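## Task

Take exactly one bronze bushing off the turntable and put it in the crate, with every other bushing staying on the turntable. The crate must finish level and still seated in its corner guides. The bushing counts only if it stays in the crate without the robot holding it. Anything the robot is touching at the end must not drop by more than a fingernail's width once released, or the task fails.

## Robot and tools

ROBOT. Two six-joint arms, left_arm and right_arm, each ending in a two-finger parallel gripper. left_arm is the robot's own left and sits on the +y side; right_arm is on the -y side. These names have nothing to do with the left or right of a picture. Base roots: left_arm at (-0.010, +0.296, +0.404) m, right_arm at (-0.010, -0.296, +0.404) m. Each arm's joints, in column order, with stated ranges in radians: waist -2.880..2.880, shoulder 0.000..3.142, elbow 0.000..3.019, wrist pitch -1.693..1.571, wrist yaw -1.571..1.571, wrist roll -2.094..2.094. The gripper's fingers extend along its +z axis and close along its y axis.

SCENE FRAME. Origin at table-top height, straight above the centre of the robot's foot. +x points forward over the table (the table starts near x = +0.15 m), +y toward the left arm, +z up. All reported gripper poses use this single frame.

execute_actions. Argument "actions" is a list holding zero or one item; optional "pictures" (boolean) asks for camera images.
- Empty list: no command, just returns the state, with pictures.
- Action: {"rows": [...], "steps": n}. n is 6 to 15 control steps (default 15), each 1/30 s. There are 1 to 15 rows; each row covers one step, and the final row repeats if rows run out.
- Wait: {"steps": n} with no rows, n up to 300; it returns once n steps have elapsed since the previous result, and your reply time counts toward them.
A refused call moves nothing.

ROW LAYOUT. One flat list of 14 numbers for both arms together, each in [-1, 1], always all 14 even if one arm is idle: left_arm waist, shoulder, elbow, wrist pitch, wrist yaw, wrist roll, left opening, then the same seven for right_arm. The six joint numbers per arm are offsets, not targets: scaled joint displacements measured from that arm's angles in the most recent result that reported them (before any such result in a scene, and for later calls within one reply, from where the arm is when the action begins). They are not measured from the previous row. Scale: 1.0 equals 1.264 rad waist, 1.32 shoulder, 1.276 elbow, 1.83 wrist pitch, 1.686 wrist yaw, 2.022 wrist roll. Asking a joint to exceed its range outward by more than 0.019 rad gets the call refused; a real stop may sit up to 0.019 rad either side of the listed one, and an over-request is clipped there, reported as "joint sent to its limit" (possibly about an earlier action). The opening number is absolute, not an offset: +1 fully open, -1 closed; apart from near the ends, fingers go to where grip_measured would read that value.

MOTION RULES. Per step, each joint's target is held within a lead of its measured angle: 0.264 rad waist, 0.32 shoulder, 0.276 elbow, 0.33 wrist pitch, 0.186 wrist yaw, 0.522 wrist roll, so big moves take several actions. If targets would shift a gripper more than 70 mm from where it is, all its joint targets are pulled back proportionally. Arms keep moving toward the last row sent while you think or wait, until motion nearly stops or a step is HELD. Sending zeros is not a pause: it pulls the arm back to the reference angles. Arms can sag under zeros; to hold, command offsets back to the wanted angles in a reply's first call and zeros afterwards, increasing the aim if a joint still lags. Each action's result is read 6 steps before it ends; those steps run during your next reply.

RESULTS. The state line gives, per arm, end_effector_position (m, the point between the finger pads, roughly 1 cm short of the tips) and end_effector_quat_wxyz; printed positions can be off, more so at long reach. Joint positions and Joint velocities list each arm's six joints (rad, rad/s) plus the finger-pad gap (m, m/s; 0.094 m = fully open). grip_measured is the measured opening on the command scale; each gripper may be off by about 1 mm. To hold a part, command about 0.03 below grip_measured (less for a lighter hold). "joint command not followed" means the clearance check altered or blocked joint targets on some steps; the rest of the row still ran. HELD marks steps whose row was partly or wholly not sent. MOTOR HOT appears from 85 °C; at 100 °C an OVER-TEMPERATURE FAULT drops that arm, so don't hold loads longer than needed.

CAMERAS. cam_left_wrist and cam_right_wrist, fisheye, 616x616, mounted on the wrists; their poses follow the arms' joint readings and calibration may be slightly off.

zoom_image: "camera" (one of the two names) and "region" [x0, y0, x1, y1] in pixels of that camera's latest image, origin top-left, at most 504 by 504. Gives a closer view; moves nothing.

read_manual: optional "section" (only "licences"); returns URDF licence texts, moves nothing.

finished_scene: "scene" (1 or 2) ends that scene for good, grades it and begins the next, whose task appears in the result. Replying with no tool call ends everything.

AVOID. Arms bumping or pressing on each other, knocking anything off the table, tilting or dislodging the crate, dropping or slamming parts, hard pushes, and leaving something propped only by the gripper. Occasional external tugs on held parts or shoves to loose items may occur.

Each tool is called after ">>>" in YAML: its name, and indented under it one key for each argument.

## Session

>>> execute_actions:
  actions: []

Scene clock: 0.00 s of 7600.00 s.
left_arm: end_effector_position=(+0.3890, +0.4330, +0.3167) grip_measured=+1.000 end_effector_quat_wxyz=(-0.013, +0.197, +0.977, -0.079) | right_arm: end_effector_position=(+0.4493, -0.0656, +0.3609) grip_measured=+1.000 end_effector_quat_wxyz=(-0.117, +0.644, -0.753, -0.065)
Joint positions: left_arm=[-1.075  0.741  0.765 -0.87   0.496  0.911  0.094] | right_arm=[ 2.592  0.939  0.872 -0.63   0.581 -0.943  0.094]
Joint velocities: left_arm=[ 0.015 -0.005  0.002 -0.007 -0.022 -0.022  0.   ] | right_arm=[-0.015 -0.015  0.007  0.007 -0.007 -0.022  0.   ]
camera_calibration (this result's frames):
cam_left_wrist: T_world_to_cam=[[-0.372141, -0.914138, 0.160817, 0.487289], [-0.7192, 0.39352, 0.57262, -0.0653125], [-0.586739, 0.0974357, -0.803893, 0.566035], [0, 0, 0, 1]] pos_world=[0.466482, 0.415999, 0.414067]
cam_right_wrist: T_world_to_cam=[[0.987898, -0.141128, 0.0643386, -0.480892], [-0.154812, -0.922594, 0.353346, -0.111299], [0.00949127, -0.35903, -0.933278, 0.433326], [0, 0, 0, 1]] pos_world=[0.45373, -0.0149744, 0.47468]

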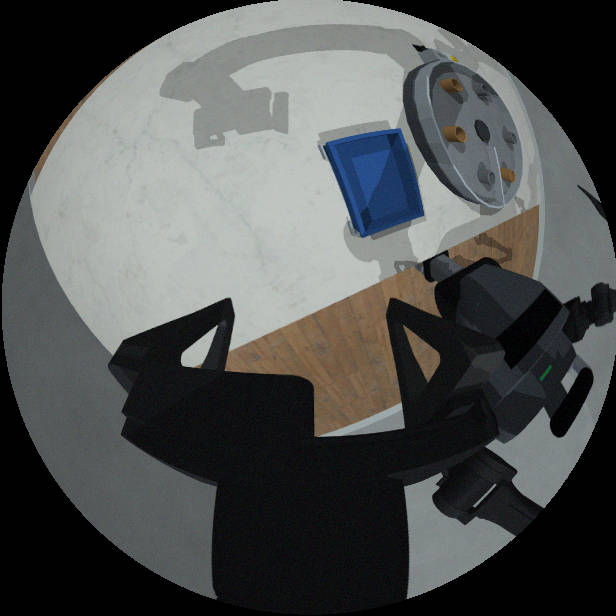

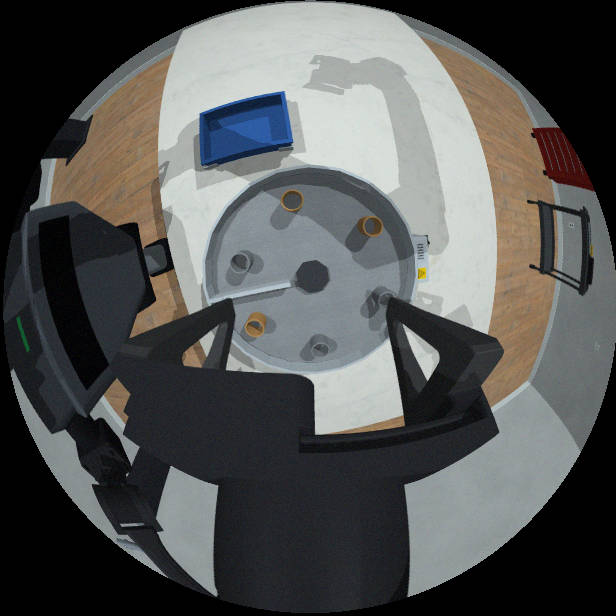

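>>> execute_actions:
  actions:
    - {"steps":300}
  pictures: true

>>> execute_actions:
  actions:
    - {"steps":300}
  pictures: true

Scene clock: 10.00 s of 7600.00 s.
left_arm: end_effector_position=(+0.3890, +0.4330, +0.3167) grip_measured=+1.000 end_effector_quat_wxyz=(-0.013, +0.197, +0.977, -0.079) | right_arm: end_effector_position=(+0.4493, -0.0656, +0.3609) grip_measured=+1.000 end_effector_quat_wxyz=(-0.117, +0.644, -0.753, -0.065)
Joint positions: left_arm=[-1.075  0.741  0.765 -0.87   0.496  0.911  0.094] | right_arm=[ 2.592  0.939  0.872 -0.63   0.581 -0.943  0.094]
Joint velocities: left_arm=[-0.015 -0.005 -0.007  0.002 -0.022  0.095  0.   ] | right_arm=[ 0.005  0.005 -0.032  0.007  0.037 -0.007  0.   ]
Kept back: nothing.
Steps of this call (steps 1 to 300: nothing new was sent). Readings (joint positions):
1: left_arm=[-1.075 0.741 0.765 -0.870 0.496 0.911] | right_arm=[2.592 0.939 0.872 -0.630 0.581 -0.943]
2: left_arm=[-1.075 0.741 0.765 -0.870 0.496 0.911] | right_arm=[2.592 0.939 0.872 -0.630 0.581 -0.943]
4: left_arm=[-1.075 0.741 0.765 -0.870 0.496 0.911] | right_arm=[2.592 0.939 0.872 -0.630 0.581 -0.943]
8: left_arm=[-1.075 0.741 0.765 -0.870 0.496 0.911] | right_arm=[2.592 0.939 0.872 -0.630 0.581 -0.943]
300: the state above
camera_calibration (this result's frames):
cam_left_wrist: T_world_to_cam=[[-0.372141, -0.914138, 0.160817, 0.487289], [-0.7192, 0.39352, 0.57262, -0.0653125], [-0.586739, 0.0974357, -0.803893, 0.566035], [0, 0, 0, 1]] pos_world=[0.466482, 0.415999, 0.414067]
cam_right_wrist: T_world_to_cam=[[0.987898, -0.141128, 0.0643386, -0.480892], [-0.154812, -0.922594, 0.353346, -0.111299], [0.00949127, -0.35903, -0.933278, 0.433326], [0, 0, 0, 1]] pos_world=[0.45373, -0.0149744, 0.47468]

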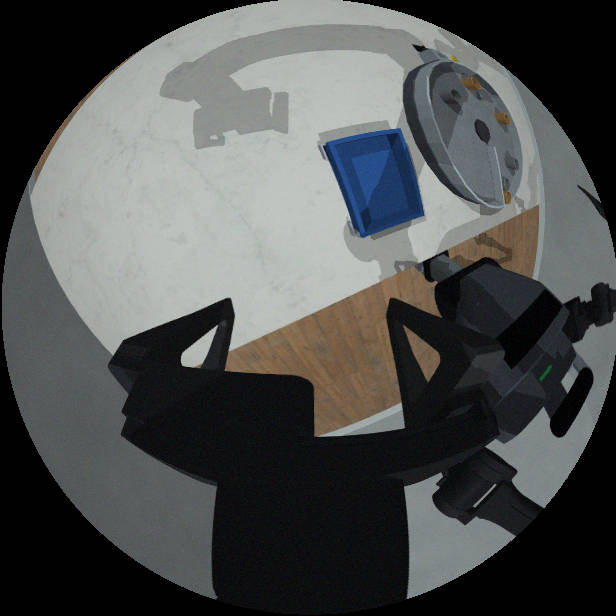

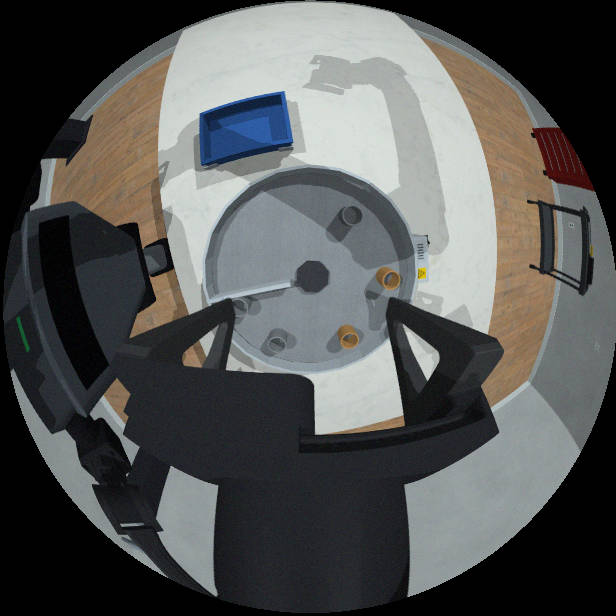

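Scene clock: 20.00 s of 7600.00 s.
left_arm: end_effector_position=(+0.3890, +0.4330, +0.3167) grip_measured=+1.000 end_effector_quat_wxyz=(-0.013, +0.197, +0.977, -0.079) | right_arm: end_effector_position=(+0.4493, -0.0656, +0.3609) grip_measured=+1.000 end_effector_quat_wxyz=(-0.117, +0.644, -0.753, -0.065)
Joint positions: left_arm=[-1.075  0.741  0.765 -0.87   0.496  0.911  0.094] | right_arm=[ 2.592  0.939  0.872 -0.63   0.581 -0.943  0.094]
Joint velocities: left_arm=[ 0.015  0.005 -0.012 -0.007 -0.007 -0.022  0.   ] | right_arm=[-0.005 -0.015  0.007 -0.017 -0.022 -0.007  0.   ]
Kept back: nothing.
Steps of this call (steps 1 to 300: nothing new was sent). Readings (joint positions):
1: left_arm=[-1.075 0.741 0.765 -0.870 0.496 0.911] | right_arm=[2.592 0.939 0.872 -0.630 0.581 -0.943]
2: left_arm=[-1.075 0.741 0.765 -0.870 0.496 0.911] | right_arm=[2.592 0.939 0.872 -0.630 0.581 -0.943]
4: left_arm=[-1.075 0.741 0.765 -0.870 0.496 0.911] | right_arm=[2.592 0.939 0.872 -0.630 0.581 -0.943]
8: left_arm=[-1.075 0.741 0.765 -0.870 0.496 0.911] | right_arm=[2.592 0.939 0.872 -0.630 0.581 -0.943]
300: the state above
camera_calibration (this result's frames):
cam_left_wrist: T_world_to_cam=[[-0.372141, -0.914138, 0.160817, 0.487289], [-0.7192, 0.39352, 0.57262, -0.0653125], [-0.586739, 0.0974357, -0.803893, 0.566035], [0, 0, 0, 1]] pos_world=[0.466482, 0.415999, 0.414067]
cam_right_wrist: T_world_to_cam=[[0.987898, -0.141128, 0.0643386, -0.480892], [-0.154812, -0.922594, 0.353346, -0.111299], [0.00949127, -0.35903, -0.933278, 0.433326], [0, 0, 0, 1]] pos_world=[0.45373, -0.0149744, 0.47468]

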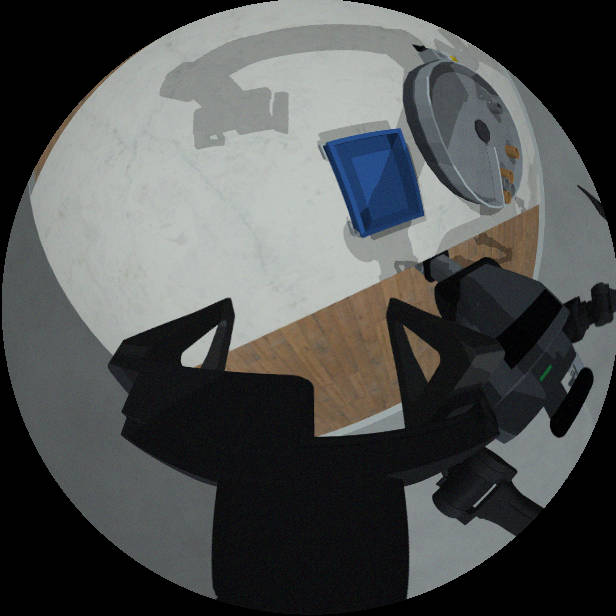

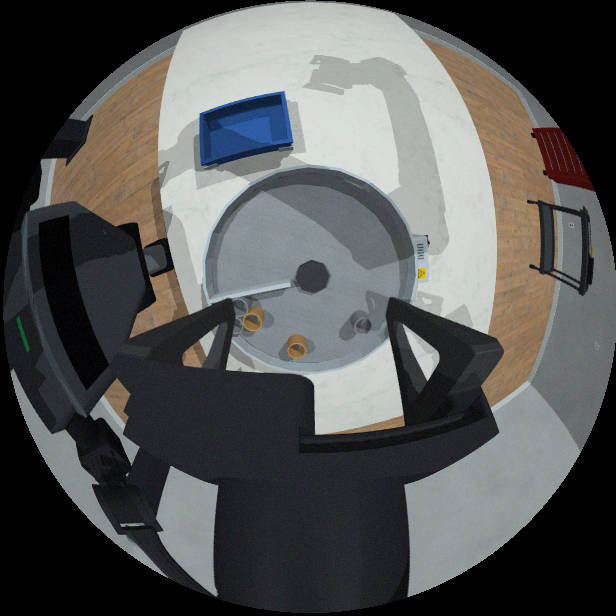

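>>> execute_actions:
  actions: []

Scene clock: 21.10 s of 7600.00 s.
left_arm: end_effector_position=(+0.3890, +0.4330, +0.3167) grip_measured=+1.000 end_effector_quat_wxyz=(-0.013, +0.197, +0.977, -0.079) | right_arm: end_effector_position=(+0.4493, -0.0656, +0.3609) grip_measured=+1.000 end_effector_quat_wxyz=(-0.117, +0.644, -0.753, -0.065)
Joint positions: left_arm=[-1.075  0.741  0.765 -0.87   0.496  0.911  0.094] | right_arm=[ 2.592  0.939  0.872 -0.63   0.581 -0.943  0.094]
Joint velocities: left_arm=[-0.005 -0.005 -0.017 -0.012  0.037 -0.037  0.   ] | right_arm=[ 0.005  0.015 -0.017  0.007 -0.037 -0.022  0.   ]
Kept back: nothing.
Steps of this call (steps 1 to 33: nothing new was sent). Readings (joint positions):
1: left_arm=[-1.075 0.741 0.765 -0.870 0.496 0.911] | right_arm=[2.592 0.939 0.872 -0.630 0.581 -0.943]
2: left_arm=[-1.075 0.741 0.765 -0.870 0.496 0.911] | right_arm=[2.592 0.939 0.872 -0.630 0.581 -0.943]
4: left_arm=[-1.075 0.741 0.765 -0.870 0.496 0.911] | right_arm=[2.592 0.939 0.872 -0.630 0.581 -0.943]
8: left_arm=[-1.075 0.741 0.765 -0.870 0.496 0.911] | right_arm=[2.592 0.939 0.872 -0.630 0.581 -0.943]
33: the state above
camera_calibration (this result's frames):
cam_left_wrist: T_world_to_cam=[[-0.372141, -0.914138, 0.160817, 0.487289], [-0.7192, 0.39352, 0.57262, -0.0653125], [-0.586739, 0.0974357, -0.803893, 0.566035], [0, 0, 0, 1]] pos_world=[0.466482, 0.415999, 0.414067]
cam_right_wrist: T_world_to_cam=[[0.987898, -0.141128, 0.0643386, -0.480892], [-0.154812, -0.922594, 0.353346, -0.111299], [0.00949127, -0.35903, -0.933278, 0.433326], [0, 0, 0, 1]] pos_world=[0.45373, -0.0149744, 0.47468]

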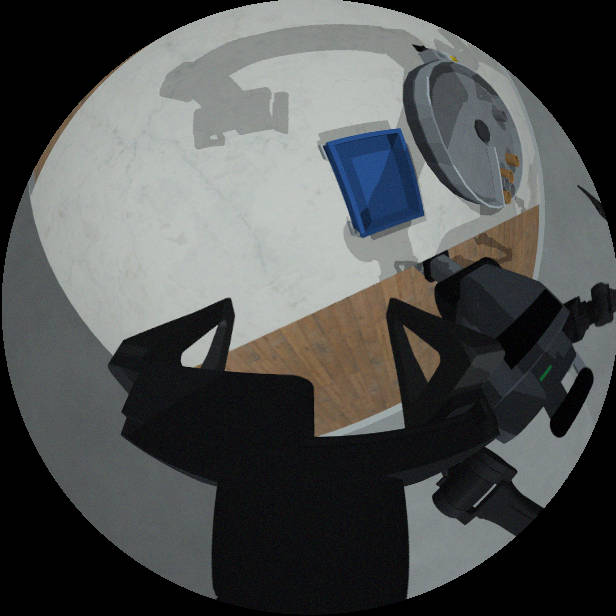

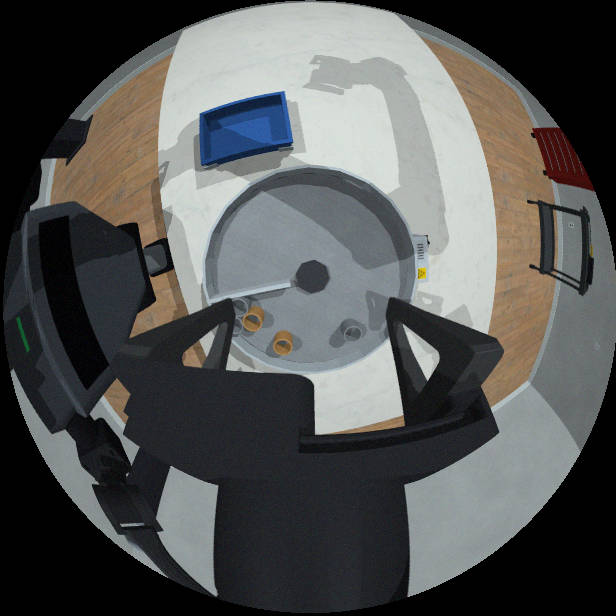

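>>> execute_actions:
  actions:
    - {"steps":300}

>>> execute_actions:
  actions:
    - {"steps":200}
  pictures: true

>>> zoom_image:
  camera: "cam_right_wrist"
  region: [190, 240, 390, 380]

>>> zoom_image:
  camera: "cam_left_wrist"
  region: [400, 60, 560, 220]

Scene clock: 31.10 s of 7600.00 s.
left_arm: end_effector_position=(+0.3890, +0.4330, +0.3167) grip_measured=+1.000 end_effector_quat_wxyz=(-0.013, +0.197, +0.977, -0.079) | right_arm: end_effector_position=(+0.4493, -0.0656, +0.3609) grip_measured=+1.000 end_effector_quat_wxyz=(-0.117, +0.644, -0.753, -0.065)
Joint positions: left_arm=[-1.075  0.741  0.765 -0.87   0.496  0.911  0.094] | right_arm=[ 2.592  0.939  0.872 -0.63   0.581 -0.943  0.094]
Joint velocities: left_arm=[0.005 0.005 0.002 0.017 0.007 0.007 0.   ] | right_arm=[ 0.005  0.005  0.002 -0.027 -0.051 -0.051  0.   ]
Kept back: nothing.
Steps of this call (steps 1 to 300: nothing new was sent). Readings (joint positions):
1: left_arm=[-1.075 0.741 0.765 -0.870 0.496 0.911] | right_arm=[2.592 0.939 0.872 -0.630 0.581 -0.943]
2: left_arm=[-1.075 0.741 0.765 -0.870 0.496 0.911] | right_arm=[2.592 0.939 0.872 -0.630 0.581 -0.943]
4: left_arm=[-1.075 0.741 0.765 -0.870 0.496 0.911] | right_arm=[2.592 0.939 0.872 -0.630 0.581 -0.943]
8: left_arm=[-1.075 0.741 0.765 -0.870 0.496 0.911] | right_arm=[2.592 0.939 0.872 -0.630 0.581 -0.943]
300: the state above

Scene clock: 37.77 s of 7600.00 s.
left_arm: end_effector_position=(+0.3890, +0.4330, +0.3167) grip_measured=+1.000 end_effector_quat_wxyz=(-0.013, +0.197, +0.977, -0.079) | right_arm: end_effector_position=(+0.4493, -0.0656, +0.3609) grip_measured=+1.000 end_effector_quat_wxyz=(-0.117, +0.644, -0.753, -0.065)
Joint positions: left_arm=[-1.075  0.741  0.765 -0.87   0.496  0.911  0.094] | right_arm=[ 2.592  0.939  0.872 -0.63   0.581 -0.943  0.094]
Joint velocities: left_arm=[-0.015 -0.005  0.002  0.002  0.007  0.037  0.   ] | right_arm=[-0.005 -0.005 -0.012  0.007 -0.051  0.051  0.   ]
Kept back: nothing.
Steps of this call (steps 1 to 200: nothing new was sent). Readings (joint positions):
1: left_arm=[-1.075 0.741 0.765 -0.870 0.496 0.911] | right_arm=[2.592 0.939 0.872 -0.630 0.581 -0.943]
2: left_arm=[-1.075 0.741 0.765 -0.870 0.496 0.911] | right_arm=[2.592 0.939 0.872 -0.630 0.581 -0.943]
4: left_arm=[-1.075 0.741 0.765 -0.870 0.496 0.911] | right_arm=[2.592 0.939 0.872 -0.630 0.581 -0.943]
8: left_arm=[-1.075 0.741 0.765 -0.870 0.496 0.911] | right_arm=[2.592 0.939 0.872 -0.630 0.581 -0.943]
200: the state above
camera_calibration (this result's frames):
cam_left_wrist: T_world_to_cam=[[-0.372141, -0.914138, 0.160817, 0.487289], [-0.7192, 0.39352, 0.57262, -0.0653125], [-0.586739, 0.0974357, -0.803893, 0.566035], [0, 0, 0, 1]] pos_world=[0.466482, 0.415999, 0.414067]
cam_right_wrist: T_world_to_cam=[[0.987898, -0.141128, 0.0643386, -0.480892], [-0.154812, -0.922594, 0.353346, -0.111299], [0.00949127, -0.35903, -0.933278, 0.433326], [0, 0, 0, 1]] pos_world=[0.45373, -0.0149744, 0.47468]

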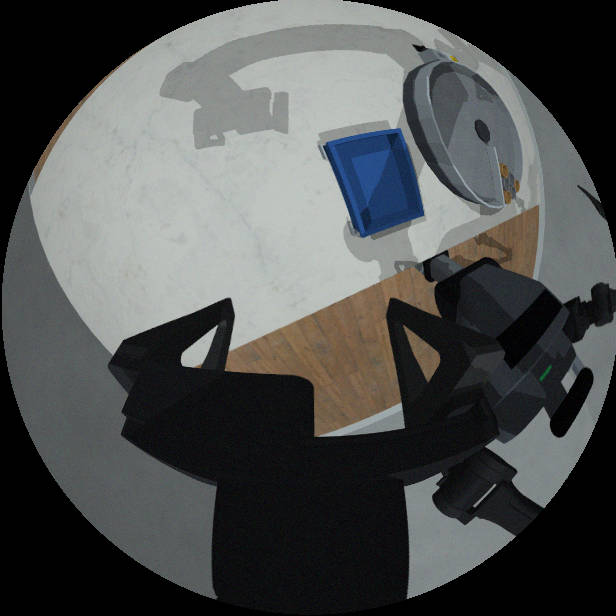

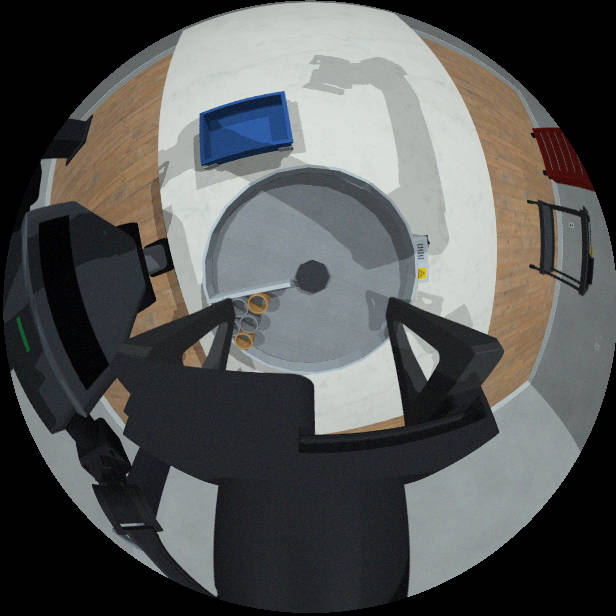

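Region (190, 240, 390, 380) of cam_right_wrist's 616x616 image, scaled by 2.520, with more detail than that image has; it fills the top 353 rows of this view, and the rest is white.

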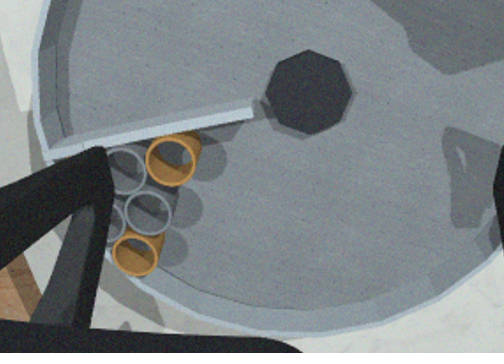

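Region (400, 60, 560, 220) of cam_left_wrist's 616x616 image, scaled by 3.150, with more detail than that image has.

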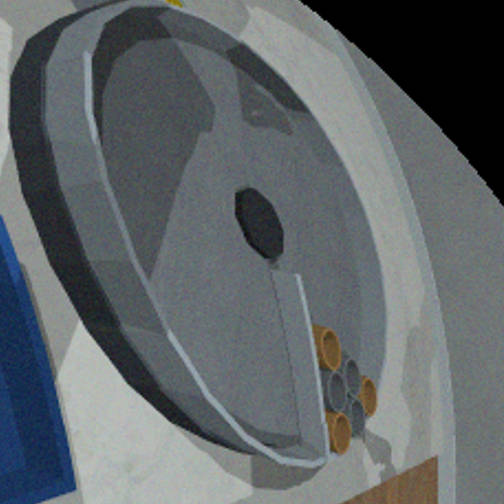

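>>> execute_actions:
  actions:
    - {"rows":[[0,0,0,0,0,0,1,-0.03,0.02,-0.01,0.03,-0.01,0,0.8],[0,0,0,0,0,0,1,-0.06,0.04,-0.02,0.06,-0.015,-0.005,0.6],[0,0,0,0,0,0,1,-0.09,0.06,-0.03,0.09,-0.02,-0.01,0.4],[0,0,0,0,0,0,1,-0.12,0.085,-0.04,0.12,-0.03,-0.01,0.2],[0,0,0,0,0,0,1,-0.15,0.11,-0.05,0.15,-0.035,-0.015,0],[0,0,0,0,0,0,1,-0.18,0.135,-0.06,0.18,-0.04,-0.015,-0.2],[0,0,0,0,0,0,1,-0.21,0.16,-0.07,0.21,-0.05,-0.02,-0.447],[0,0,0,0,0,0,1,-0.24,0.185,-0.08,0.24,-0.055,-0.02,-0.447],[0,0,0,0,0,0,1,-0.27,0.21,-0.09,0.26,-0.06,-0.025,-0.447],[0,0,0,0,0,0,1,-0.30,0.235,-0.10,0.28,-0.07,-0.025,-0.447],[0,0,0,0,0,0,1,-0.32,0.26,-0.105,0.295,-0.075,-0.028,-0.447],[0,0,0,0,0,0,1,-0.34,0.285,-0.11,0.305,-0.078,-0.028,-0.447],[0,0,0,0,0,0,1,-0.35,0.305,-0.115,0.312,-0.08,-0.028,-0.447],[0,0,0,0,0,0,1,-0.356,0.325,-0.119,0.317,-0.08,-0.028,-0.447],[0,0,0,0,0,0,1,-0.356,0.34,-0.119,0.317,-0.08,-0.028,-0.447]]}

>>> execute_actions:
  actions:
    - {"steps":25}
  pictures: true

>>> zoom_image:
  camera: "cam_right_wrist"
  region: [200, 200, 420, 400]

Scene clock: 39.63 s of 7600.00 s.
left_arm: end_effector_position=(+0.3890, +0.4330, +0.3167) grip_measured=+1.000 end_effector_quat_wxyz=(-0.013, +0.197, +0.977, -0.079) | right_arm: end_effector_position=(+0.4696, -0.0918, +0.2528) grip_measured=-0.437 end_effector_quat_wxyz=(-0.113, +0.572, -0.812, -0.019)
Joint positions: left_arm=[-1.075  0.741  0.765 -0.87   0.496  0.911  0.094] | right_arm=[ 2.348  1.107  0.807 -0.274  0.493 -0.957  0.026]
Joint velocities: left_arm=[-0.024  0.005 -0.007  0.012 -0.081  0.007  0.   ] | right_arm=[-1.06   1.04  -0.33   1.258 -0.242 -0.051 -0.014]
Steps of this call (steps 1 to 47: nothing new was sent; steps 48 to 56: the first 9 steps of this action). Readings (joint positions):
48: left_arm=[-1.075 0.741 0.765 -0.870 0.496 0.911] | right_arm=[2.590 0.940 0.870 -0.622 0.573 -0.943]
49: left_arm=[-1.075 0.741 0.765 -0.870 0.496 0.911] | right_arm=[2.581 0.942 0.865 -0.597 0.563 -0.943]
51: left_arm=[-1.075 0.741 0.765 -0.870 0.496 0.911] | right_arm=[2.535 0.962 0.851 -0.513 0.540 -0.945]
55: left_arm=[-1.075 0.741 0.765 -0.870 0.496 0.911] | right_arm=[2.385 1.072 0.818 -0.320 0.502 -0.953]
56: the state above

Scene clock: 40.47 s of 7600.00 s.
left_arm: end_effector_position=(+0.3890, +0.4330, +0.3167) grip_measured=+1.000 end_effector_quat_wxyz=(-0.013, +0.197, +0.977, -0.079) | right_arm: end_effector_position=(+0.3810, -0.1532, +0.1133) grip_measured=-0.444 end_effector_quat_wxyz=(+0.010, +0.571, -0.821, +0.002)
Joint positions: left_arm=[-1.075  0.741  0.765 -0.87   0.496  0.911  0.094] | right_arm=[ 2.131  1.404  0.716 -0.061  0.448 -0.985  0.026]
Joint velocities: left_arm=[-0.005 -0.015 -0.007 -0.002  0.066 -0.007  0.   ] | right_arm=[-0.015  0.005  0.002 -0.022 -0.007 -0.022 -0.001]
Kept back: nothing.
Steps of this call (steps 1 to 6: the last 6 steps of your previous action; steps 7 to 25: the robot went on to your last target). Readings (joint positions):
1: left_arm=[-1.075 0.741 0.765 -0.870 0.496 0.911] | right_arm=[2.311 1.143 0.795 -0.233 0.481 -0.959]
2: left_arm=[-1.075 0.741 0.765 -0.870 0.496 0.911] | right_arm=[2.275 1.179 0.782 -0.194 0.470 -0.963]
4: left_arm=[-1.075 0.741 0.765 -0.870 0.496 0.911] | right_arm=[2.208 1.255 0.758 -0.128 0.454 -0.970]
8: left_arm=[-1.075 0.741 0.765 -0.870 0.496 0.911] | right_arm=[2.131 1.388 0.722 -0.074 0.451 -0.978]
25: the state above
camera_calibration (this result's frames):
cam_left_wrist: T_world_to_cam=[[-0.372141, -0.914138, 0.160817, 0.487289], [-0.7192, 0.39352, 0.57262, -0.0653125], [-0.586739, 0.0974357, -0.803893, 0.566035], [0, 0, 0, 1]] pos_world=[0.466482, 0.415999, 0.414067]
cam_right_wrist: T_world_to_cam=[[0.945583, -0.325371, -0.00245618, -0.414377], [-0.259026, -0.757301, 0.5995, -0.0781055], [-0.19692, -0.566241, -0.800371, 0.203363], [0, 0, 0, 1]] pos_world=[0.411643, -0.0788233, 0.208572]

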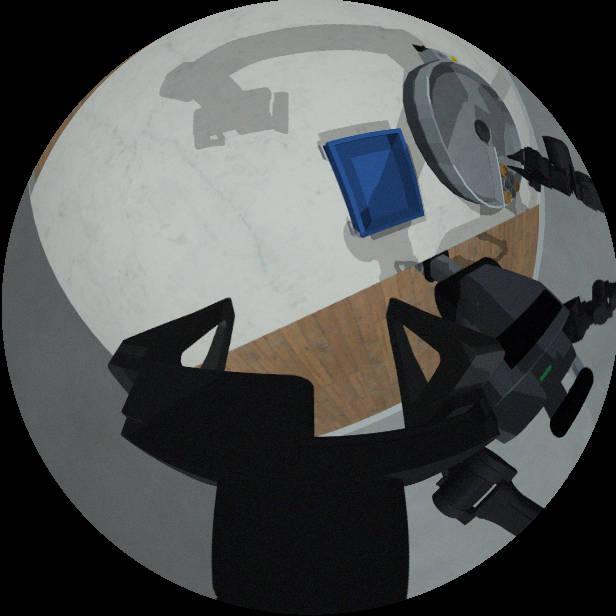

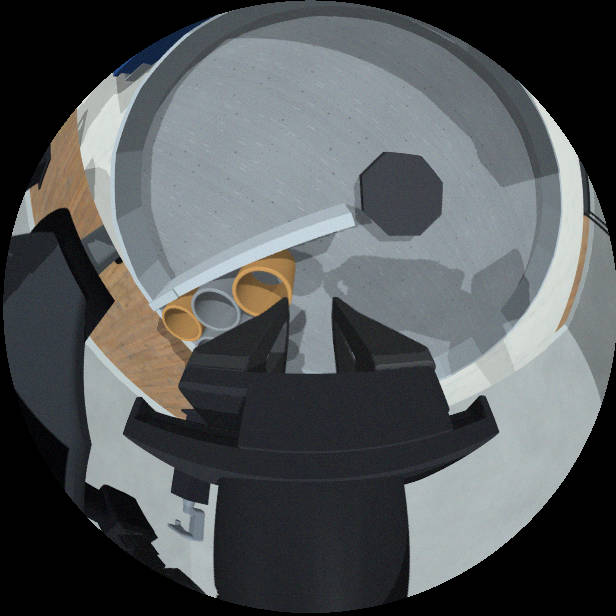

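Region (200, 200, 420, 400) of cam_right_wrist's 616x616 image, scaled by 2.291, with more detail than that image has; it fills the top 458 rows of this view, and the rest is white.

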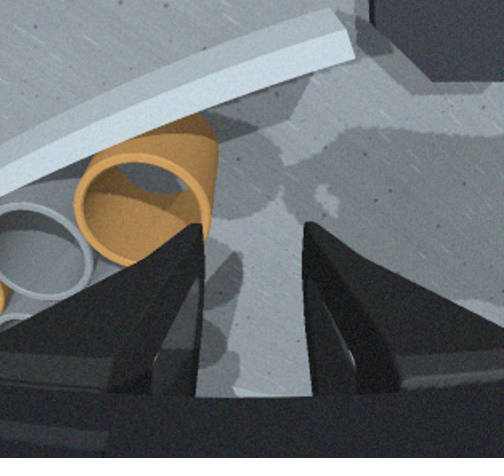

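>>> execute_actions:
  actions:
    - {"rows":[[0,0,0,0,0,0,1,0.007,0.002,-0.009,0.009,0.003,0,-0.447],[0,0,0,0,0,0,1,0.014,0.004,-0.018,0.019,0.007,0,-0.447]],"steps":10}

>>> execute_actions:
  actions:
    - {"steps":14}
  pictures: true

>>> zoom_image:
  camera: "cam_right_wrist"
  region: [200, 200, 420, 400]

Scene clock: 41.90 s of 7600.00 s.
left_arm: end_effector_position=(+0.3890, +0.4330, +0.3167) grip_measured=+1.000 end_effector_quat_wxyz=(-0.013, +0.197, +0.977, -0.079) | right_arm: end_effector_position=(+0.3792, -0.1541, +0.1135) grip_measured=-0.444 end_effector_quat_wxyz=(+0.007, +0.570, -0.821, +0.007)
Joint positions: left_arm=[-1.075  0.741  0.765 -0.87   0.496  0.911  0.094] | right_arm=[ 2.133  1.404  0.705 -0.041  0.457 -0.986  0.026]
Joint velocities: left_arm=[-0.024 -0.005  0.002  0.002  0.022 -0.022  0.   ] | right_arm=[ 0.044 -0.015 -0.095  0.085  0.022 -0.037  0.001]
Steps of this call (steps 1 to 15: the robot went on to your last target; steps 16 to 39: nothing new was sent; steps 40 to 43: the first 4 steps of this action). Readings (joint positions):
40: left_arm=[-1.075 0.741 0.765 -0.870 0.496 0.911] | right_arm=[2.131 1.404 0.716 -0.059 0.449 -0.986]
41: left_arm=[-1.075 0.741 0.765 -0.870 0.496 0.911] | right_arm=[2.131 1.404 0.713 -0.053 0.453 -0.986]
43: the state above

Scene clock: 42.37 s of 7600.00 s.
left_arm: end_effector_position=(+0.3890, +0.4330, +0.3167) grip_measured=+1.000 end_effector_quat_wxyz=(-0.013, +0.197, +0.977, -0.079) | right_arm: end_effector_position=(+0.3742, -0.1535, +0.1140) grip_measured=-0.444 end_effector_quat_wxyz=(+0.009, +0.572, -0.820, +0.005)
Joint positions: left_arm=[-1.075  0.741  0.765 -0.87   0.496  0.911  0.094] | right_arm=[ 2.137  1.404  0.696 -0.037  0.457 -0.986  0.026]
Joint velocities: left_arm=[ 0.015  0.024 -0.007  0.002 -0.007 -0.007  0.   ] | right_arm=[-0.005  0.015 -0.007 -0.007 -0.022 -0.022  0.001]
Kept back: nothing.
Steps of this call (steps 1 to 6: the last 6 steps of your previous action; steps 7 to 14: the robot went on to your last target). Readings (joint positions):
1: left_arm=[-1.075 0.741 0.765 -0.870 0.496 0.911] | right_arm=[2.134 1.404 0.702 -0.040 0.457 -0.986]
2: left_arm=[-1.075 0.741 0.765 -0.870 0.496 0.911] | right_arm=[2.135 1.404 0.699 -0.039 0.457 -0.986]
4: left_arm=[-1.075 0.741 0.765 -0.870 0.496 0.911] | right_arm=[2.136 1.404 0.696 -0.039 0.457 -0.986]
8: left_arm=[-1.075 0.741 0.765 -0.870 0.496 0.911] | right_arm=[2.137 1.404 0.696 -0.037 0.457 -0.986]
14: the state above
camera_calibration (this result's frames):
cam_left_wrist: T_world_to_cam=[[-0.372141, -0.914138, 0.160817, 0.487289], [-0.7192, 0.39352, 0.57262, -0.0653125], [-0.586739, 0.0974357, -0.803893, 0.566035], [0, 0, 0, 1]] pos_world=[0.466482, 0.415999, 0.414067]
cam_right_wrist: T_world_to_cam=[[0.946447, -0.322837, 0.00389703, -0.408695], [-0.260257, -0.75573, 0.600948, -0.0799903], [-0.191063, -0.56978, -0.799278, 0.199509], [0, 0, 0, 1]] pos_world=[0.404109, -0.0787167, 0.209126]

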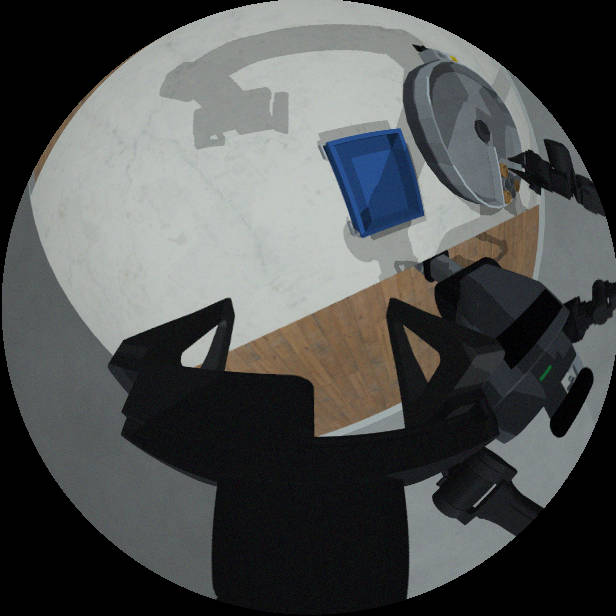

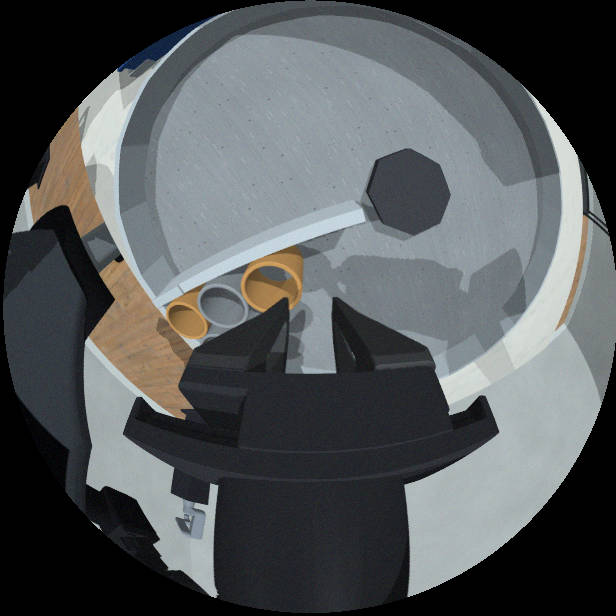

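Region (200, 200, 420, 400) of cam_right_wrist's 616x616 image, scaled by 2.291, with more detail than that image has; it fills the top 458 rows of this view, and the rest is white.

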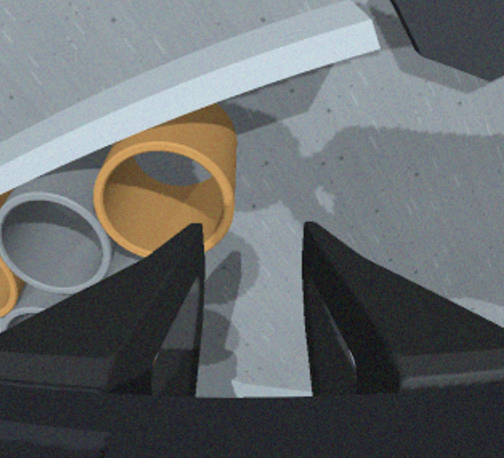

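>>> execute_actions:
  actions:
    - {"rows":[[0,0,0,0,0,0,1,0.008,0.005,-0.005,0.004,0.003,0,-0.447],[0,0,0,0,0,0,1,0.016,0.010,-0.009,0.008,0.0065,0,-0.447]],"steps":10}

>>> execute_actions:
  actions:
    - {"steps":14}
  pictures: true

>>> zoom_image:
  camera: "cam_right_wrist"
  region: [200, 200, 420, 400]

Scene clock: 43.50 s of 7600.00 s.
left_arm: end_effector_position=(+0.3890, +0.4330, +0.3167) grip_measured=+1.000 end_effector_quat_wxyz=(-0.013, +0.197, +0.977, -0.079) | right_arm: end_effector_position=(+0.3732, -0.1537, +0.1145) grip_measured=-0.444 end_effector_quat_wxyz=(+0.009, +0.573, -0.820, +0.008)
Joint positions: left_arm=[-1.075  0.741  0.765 -0.87   0.496  0.911  0.094] | right_arm=[ 2.14   1.404  0.693 -0.034  0.465 -0.986  0.026]
Joint velocities: left_arm=[ 0.015 -0.005 -0.012 -0.007  0.037  0.051  0.   ] | right_arm=[ 0.044 -0.005 -0.046  0.012 -0.007 -0.081  0.001]
Steps of this call (steps 1 to 15: the robot went on to your last target; steps 16 to 30: nothing new was sent; steps 31 to 34: the first 4 steps of this action). Readings (joint positions):
31: left_arm=[-1.075 0.741 0.765 -0.870 0.496 0.911] | right_arm=[2.137 1.404 0.696 -0.037 0.458 -0.986]
32: left_arm=[-1.075 0.741 0.765 -0.870 0.496 0.911] | right_arm=[2.137 1.404 0.695 -0.037 0.462 -0.986]
34: the state above

Scene clock: 43.97 s of 7600.00 s.
left_arm: end_effector_position=(+0.3890, +0.4330, +0.3167) grip_measured=+1.000 end_effector_quat_wxyz=(-0.013, +0.197, +0.977, -0.079) | right_arm: end_effector_position=(+0.3707, -0.1516, +0.1154) grip_measured=-0.444 end_effector_quat_wxyz=(+0.009, +0.575, -0.818, +0.006)
Joint positions: left_arm=[-1.075  0.741  0.765 -0.87   0.496  0.911  0.094] | right_arm=[ 2.145  1.404  0.689 -0.034  0.465 -0.986  0.026]
Joint velocities: left_arm=[ 0.005  0.015 -0.007 -0.012 -0.022 -0.066  0.   ] | right_arm=[ 0.005  0.005 -0.007 -0.017 -0.037 -0.022 -0.001]
Kept back: nothing.
Steps of this call (steps 1 to 6: the last 6 steps of your previous action; steps 7 to 14: the robot went on to your last target). Readings (joint positions):
1: left_arm=[-1.075 0.741 0.765 -0.870 0.496 0.911] | right_arm=[2.141 1.404 0.692 -0.034 0.465 -0.986]
2: left_arm=[-1.075 0.741 0.765 -0.870 0.496 0.911] | right_arm=[2.143 1.404 0.690 -0.034 0.465 -0.986]
4: left_arm=[-1.075 0.741 0.765 -0.870 0.496 0.911] | right_arm=[2.145 1.404 0.689 -0.034 0.465 -0.986]
8: left_arm=[-1.075 0.741 0.765 -0.870 0.496 0.911] | right_arm=[2.145 1.404 0.689 -0.034 0.465 -0.986]
14: the state above
camera_calibration (this result's frames):
cam_left_wrist: T_world_to_cam=[[-0.372141, -0.914138, 0.160817, 0.487289], [-0.7192, 0.39352, 0.57262, -0.0653125], [-0.586739, 0.0974357, -0.803893, 0.566035], [0, 0, 0, 1]] pos_world=[0.466482, 0.415999, 0.414067]
cam_right_wrist: T_world_to_cam=[[0.948701, -0.316148, 0.00414828, -0.404596], [-0.254676, -0.756328, 0.602585, -0.0826736], [-0.187369, -0.572729, -0.798044, 0.199008], [0, 0, 0, 1]] pos_world=[0.400073, -0.0764625, 0.210314]

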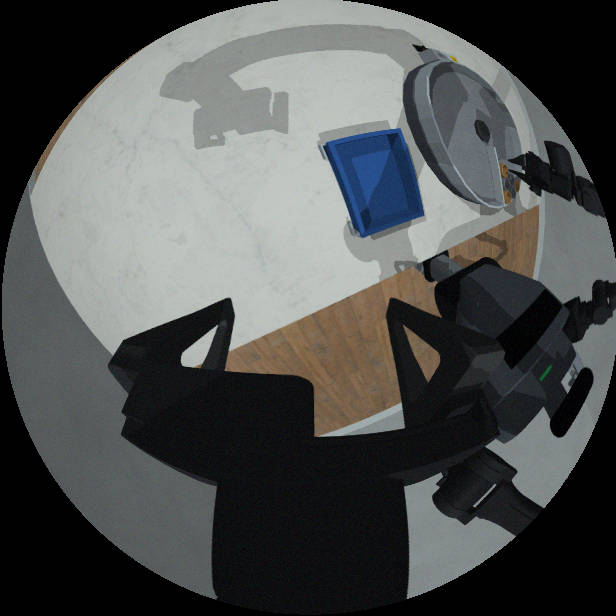

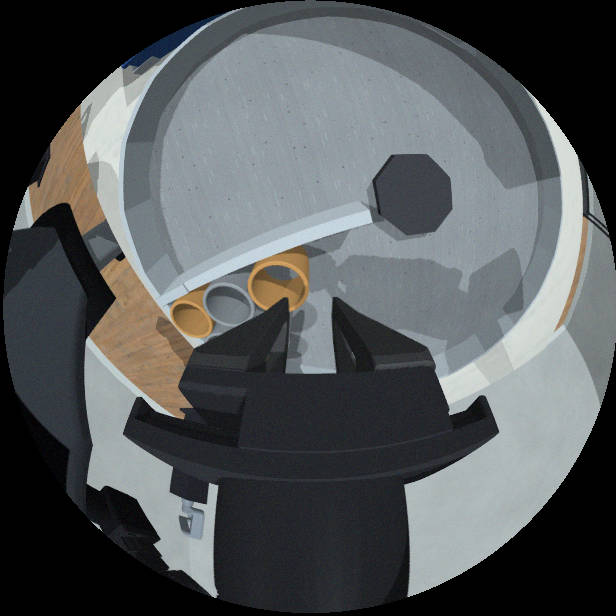

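Region (200, 200, 420, 400) of cam_right_wrist's 616x616 image, scaled by 2.291, with more detail than that image has; it fills the top 458 rows of this view, and the rest is white.

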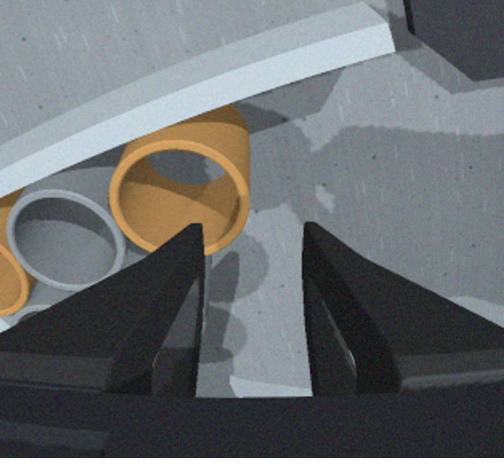

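>>> execute_actions:
  actions:
    - {"rows":[[0,0,0,0,0,0,1,-0.003,0.007,0.002,0.004,-0.001,0,-0.447],[0,0,0,0,0,0,1,-0.006,0.015,0.005,0.008,-0.003,0,-0.447],[0,0,0,0,0,0,1,-0.009,0.022,0.007,0.012,-0.004,0,-0.447],[0,0,0,0,0,0,1,-0.012,0.03,0.009,0.016,-0.006,0,-0.447],[0,0,0,0,0,0,1,-0.015,0.037,0.012,0.02,-0.007,0,-0.447],[0,0,0,0,0,0,1,-0.018,0.044,0.014,0.024,-0.009,0,-0.447],[0,0,0,0,0,0,1,-0.021,0.052,0.017,0.028,-0.01,0,-0.447],[0,0,0,0,0,0,1,-0.024,0.059,0.019,0.032,-0.012,0,-0.447],[0,0,0,0,0,0,1,-0.026,0.066,0.021,0.036,-0.013,0,-0.447],[0,0,0,0,0,0,1,-0.027,0.072,0.023,0.039,-0.014,0,-0.447]],"steps":15}

>>> execute_actions:
  actions:
    - {"steps":16}
  pictures: true

>>> zoom_image:
  camera: "cam_right_wrist"
  region: [200, 200, 420, 400]

Scene clock: 44.80 s of 7600.00 s.
left_arm: end_effector_position=(+0.3890, +0.4330, +0.3167) grip_measured=+1.000 end_effector_quat_wxyz=(-0.013, +0.197, +0.977, -0.079) | right_arm: end_effector_position=(+0.3731, -0.1473, +0.1015) grip_measured=-0.444 end_effector_quat_wxyz=(+0.003, +0.570, -0.822, +0.003)
Joint positions: left_arm=[-1.075  0.741  0.765 -0.87   0.496  0.911  0.094] | right_arm=[ 2.134  1.449  0.706  0.007  0.447 -0.986  0.026]
Joint velocities: left_arm=[ 0.015  0.005 -0.002 -0.007  0.037 -0.051  0.   ] | right_arm=[-0.093  0.327  0.115  0.203 -0.095  0.051 -0.001]
Steps of this call (steps 1 to 15: the robot went on to your last target; step 16: nothing new was sent; steps 17 to 25: the first 9 steps of this action). Readings (joint positions):
17: left_arm=[-1.075 0.741 0.765 -0.870 0.496 0.911] | right_arm=[2.145 1.404 0.689 -0.034 0.465 -0.986]
18: left_arm=[-1.075 0.741 0.765 -0.870 0.496 0.911] | right_arm=[2.145 1.404 0.689 -0.033 0.464 -0.986]
20: left_arm=[-1.075 0.741 0.765 -0.870 0.496 0.911] | right_arm=[2.145 1.407 0.690 -0.027 0.460 -0.986]
24: left_arm=[-1.075 0.741 0.765 -0.870 0.496 0.911] | right_arm=[2.138 1.438 0.702 0.000 0.450 -0.986]
25: the state above

Scene clock: 45.33 s of 7600.00 s.
left_arm: end_effector_position=(+0.3890, +0.4330, +0.3167) grip_measured=+1.000 end_effector_quat_wxyz=(-0.013, +0.197, +0.977, -0.079) | right_arm: end_effector_position=(+0.3671, -0.1490, +0.0889) grip_measured=-0.444 end_effector_quat_wxyz=(+0.011, +0.569, -0.822, +0.003)
Joint positions: left_arm=[-1.075  0.741  0.765 -0.87   0.496  0.911  0.094] | right_arm=[ 2.122  1.489  0.715  0.026  0.444 -0.986  0.026]
Joint velocities: left_arm=[-0.005  0.005 -0.012 -0.022 -0.007 -0.022  0.   ] | right_arm=[-0.005 -0.015 -0.007 -0.022 -0.081 -0.037  0.   ]
Kept back: nothing.
Steps of this call (steps 1 to 6: the last 6 steps of your previous action; steps 7 to 16: the robot went on to your last target). Readings (joint positions):
1: left_arm=[-1.075 0.741 0.765 -0.870 0.496 0.911] | right_arm=[2.130 1.460 0.710 0.015 0.446 -0.986]
2: left_arm=[-1.075 0.741 0.765 -0.870 0.496 0.911] | right_arm=[2.127 1.471 0.713 0.020 0.445 -0.986]
4: left_arm=[-1.075 0.741 0.765 -0.870 0.496 0.911] | right_arm=[2.122 1.484 0.715 0.024 0.444 -0.986]
8: left_arm=[-1.075 0.741 0.765 -0.870 0.496 0.911] | right_arm=[2.122 1.489 0.715 0.025 0.444 -0.986]
16: the state above
camera_calibration (this result's frames):
cam_left_wrist: T_world_to_cam=[[-0.372141, -0.914138, 0.160817, 0.487289], [-0.7192, 0.39352, 0.57262, -0.0653125], [-0.586739, 0.0974357, -0.803893, 0.566035], [0, 0, 0, 1]] pos_world=[0.466482, 0.415999, 0.414067]
cam_right_wrist: T_world_to_cam=[[0.943761, -0.330618, -0.00269865, -0.400023], [-0.262443, -0.754065, 0.602088, -0.0624258], [-0.201096, -0.567518, -0.798425, 0.184551], [0, 0, 0, 1]] pos_world=[0.398255, -0.0745918, 0.183857]

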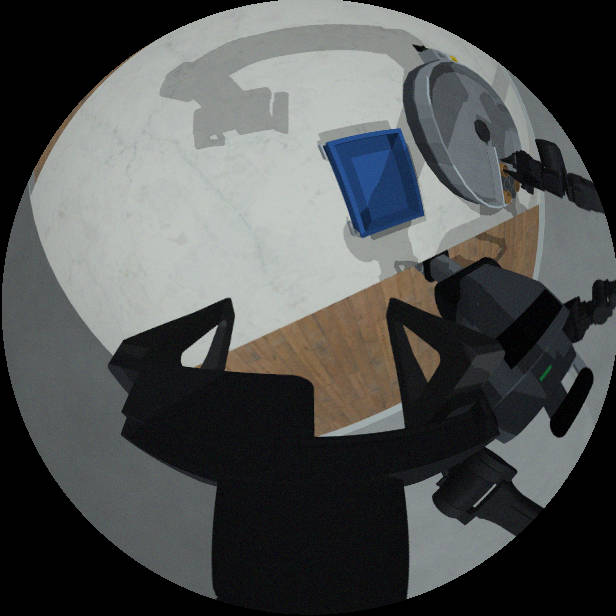

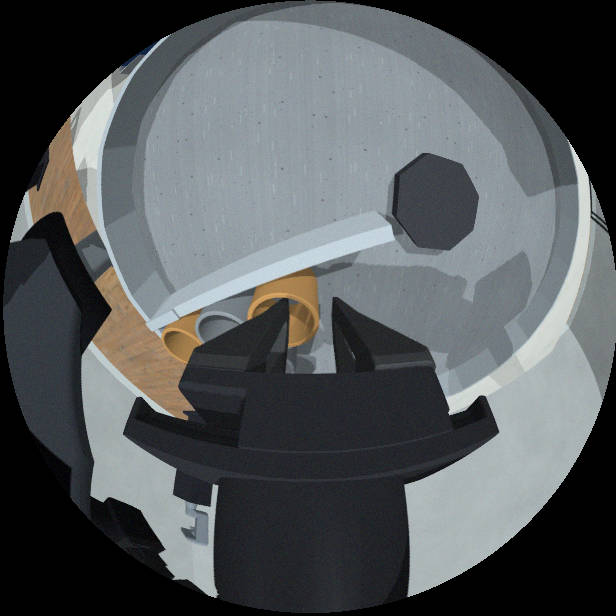

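Region (200, 200, 420, 400) of cam_right_wrist's 616x616 image, scaled by 2.291, with more detail than that image has; it fills the top 458 rows of this view, and the rest is white.

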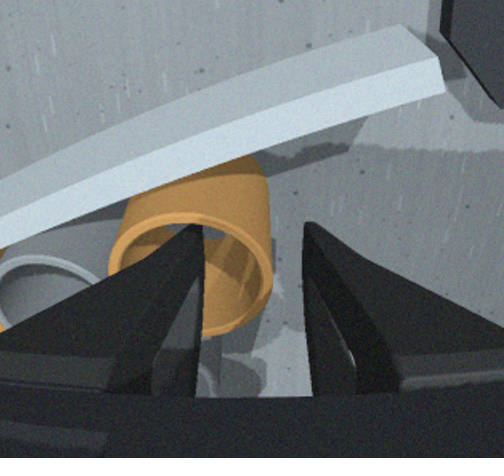

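>>> execute_actions:
  actions:
    - {"rows":[[0,0,0,0,0,0,1,-0.003,0.007,0.002,0.004,-0.001,0,-0.447],[0,0,0,0,0,0,1,-0.006,0.015,0.004,0.008,-0.003,0,-0.447],[0,0,0,0,0,0,1,-0.006,0.015,0.004,0.008,-0.003,0,-0.447],[0,0,0,0,0,0,1,-0.006,0.015,0.004,0.008,-0.003,0,-0.447],[0,0,0,0,0,0,1,-0.006,0.015,0.004,0.008,-0.003,0,-0.447],[0,0,0,0,0,0,1,-0.006,0.015,0.004,0.008,-0.003,0,-0.447],[0,0,0,0,0,0,1,-0.006,0.015,0.004,0.008,-0.003,0,-0.447],[0,0,0,0,0,0,1,-0.006,0.015,0.004,0.008,-0.003,0,-0.55],[0,0,0,0,0,0,1,-0.006,0.015,0.004,0.008,-0.003,0,-0.62],[0,0,0,0,0,0,1,-0.006,0.015,0.004,0.008,-0.003,0,-0.69],[0,0,0,0,0,0,1,-0.006,0.015,0.004,0.008,-0.003,0,-0.75],[0,0,0,0,0,0,1,-0.006,0.015,0.004,0.008,-0.003,0,-0.80],[0,0,0,0,0,0,1,-0.006,0.015,0.004,0.008,-0.003,0,-0.86]],"steps":15}

>>> execute_actions:
  actions:
    - {"steps":20}
  pictures: true

>>> zoom_image:
  camera: "cam_right_wrist"
  region: [200, 200, 420, 400]

Scene clock: 46.60 s of 7600.00 s.
left_arm: end_effector_position=(+0.3890, +0.4330, +0.3167) grip_measured=+1.000 end_effector_quat_wxyz=(-0.013, +0.197, +0.977, -0.079) | right_arm: end_effector_position=(+0.3678, -0.1484, +0.0889) grip_measured=-0.585 end_effector_quat_wxyz=(+0.009, +0.568, -0.823, +0.002)
Joint positions: left_arm=[-1.075  0.741  0.765 -0.87   0.496  0.911  0.094] | right_arm=[ 2.122  1.489  0.715  0.029  0.441 -0.986  0.019]
Joint velocities: left_arm=[ 0.015 -0.005  0.002 -0.017  0.022 -0.037  0.   ] | right_arm=[ 0.005  0.005  0.002 -0.002  0.037 -0.022 -0.065]
Steps of this call (steps 1 to 15: the robot went on to your last target; steps 16 to 29: nothing new was sent; steps 30 to 38: the first 9 steps of this action). Readings (joint positions):
30: left_arm=[-1.075 0.741 0.765 -0.870 0.496 0.911] | right_arm=[2.122 1.489 0.715 0.026 0.444 -0.986]
31: left_arm=[-1.075 0.741 0.765 -0.870 0.496 0.911] | right_arm=[2.122 1.489 0.715 0.026 0.442 -0.986]
33: left_arm=[-1.075 0.741 0.765 -0.870 0.496 0.911] | right_arm=[2.122 1.489 0.715 0.028 0.441 -0.986]
37: left_arm=[-1.075 0.741 0.765 -0.870 0.496 0.911] | right_arm=[2.122 1.489 0.715 0.029 0.441 -0.986]
38: the state above

Scene clock: 47.27 s of 7600.00 s.
left_arm: end_effector_position=(+0.3890, +0.4330, +0.3167) grip_measured=+1.000 end_effector_quat_wxyz=(-0.013, +0.197, +0.977, -0.079) | right_arm: end_effector_position=(+0.3692, -0.1472, +0.0890) grip_measured=-0.829 end_effector_quat_wxyz=(+0.007, +0.568, -0.823, +0.001)
Joint positions: left_arm=[-1.075  0.741  0.765 -0.87   0.496  0.911  0.094] | right_arm=[ 2.122  1.489  0.716  0.032  0.438 -0.986  0.008]
Joint velocities: left_arm=[-0.005  0.005  0.022  0.007  0.007 -0.007  0.   ] | right_arm=[-0.005 -0.005  0.027 -0.022  0.022 -0.066  0.   ]
Kept back: nothing.
Steps of this call (steps 1 to 6: the last 6 steps of your previous action; steps 7 to 15: the robot went on to your last target; steps 16 to 20: nothing new was sent). Readings (joint positions):
1: left_arm=[-1.075 0.741 0.765 -0.870 0.496 0.911] | right_arm=[2.122 1.489 0.715 0.029 0.441 -0.986]
2: left_arm=[-1.075 0.741 0.765 -0.870 0.496 0.911] | right_arm=[2.122 1.489 0.715 0.029 0.441 -0.986]
4: left_arm=[-1.075 0.741 0.765 -0.870 0.496 0.911] | right_arm=[2.122 1.489 0.715 0.031 0.441 -0.986]
8: left_arm=[-1.075 0.741 0.765 -0.870 0.496 0.911] | right_arm=[2.122 1.489 0.716 0.032 0.438 -0.986]
20: the state above
All arms were judged still, so your last target was given up. Only a new action makes them travel on or press farther. Fingers that are still opening or closing keep moving.
camera_calibration (this result's frames):
cam_left_wrist: T_world_to_cam=[[-0.372141, -0.914138, 0.160817, 0.487289], [-0.7192, 0.39352, 0.57262, -0.0653125], [-0.586739, 0.0974357, -0.803893, 0.566035], [0, 0, 0, 1]] pos_world=[0.466482, 0.415999, 0.414067]
cam_right_wrist: T_world_to_cam=[[0.942836, -0.333257, 0.0000287125, -0.401677], [-0.267911, -0.75791, 0.594807, -0.0585074], [-0.198202, -0.560813, -0.803868, 0.186531], [0, 0, 0, 1]] pos_world=[0.400011, -0.0735958, 0.184759]

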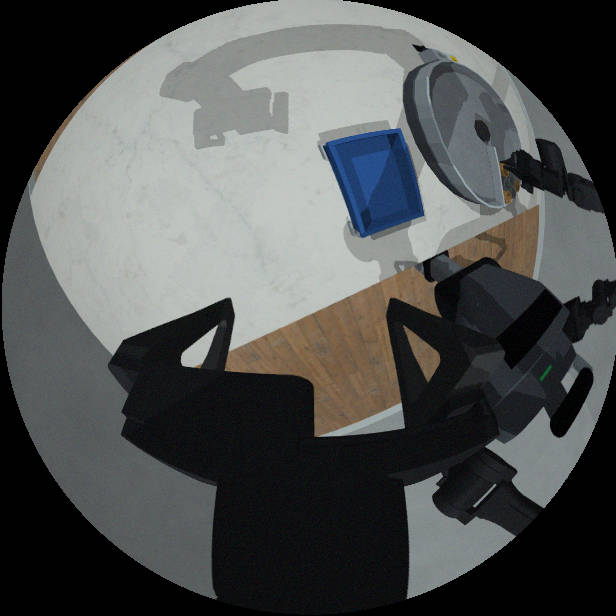

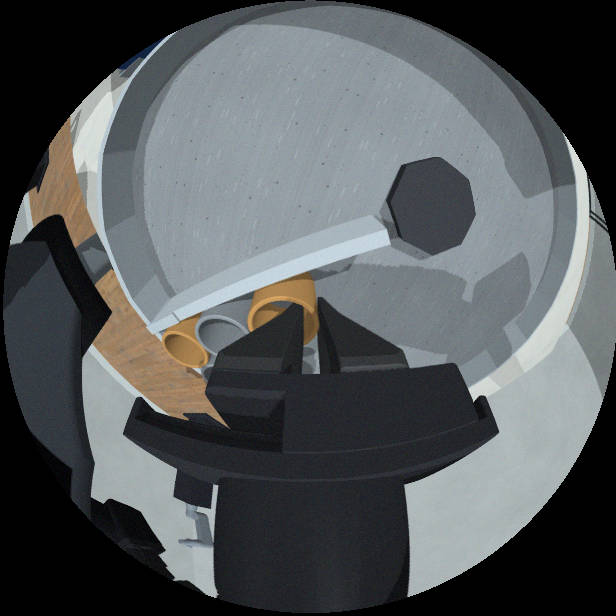

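Region (200, 200, 420, 400) of cam_right_wrist's 616x616 image, scaled by 2.291, with more detail than that image has; it fills the top 458 rows of this view, and the rest is white.

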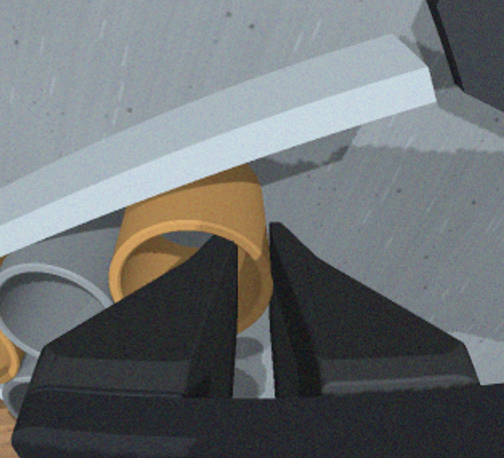

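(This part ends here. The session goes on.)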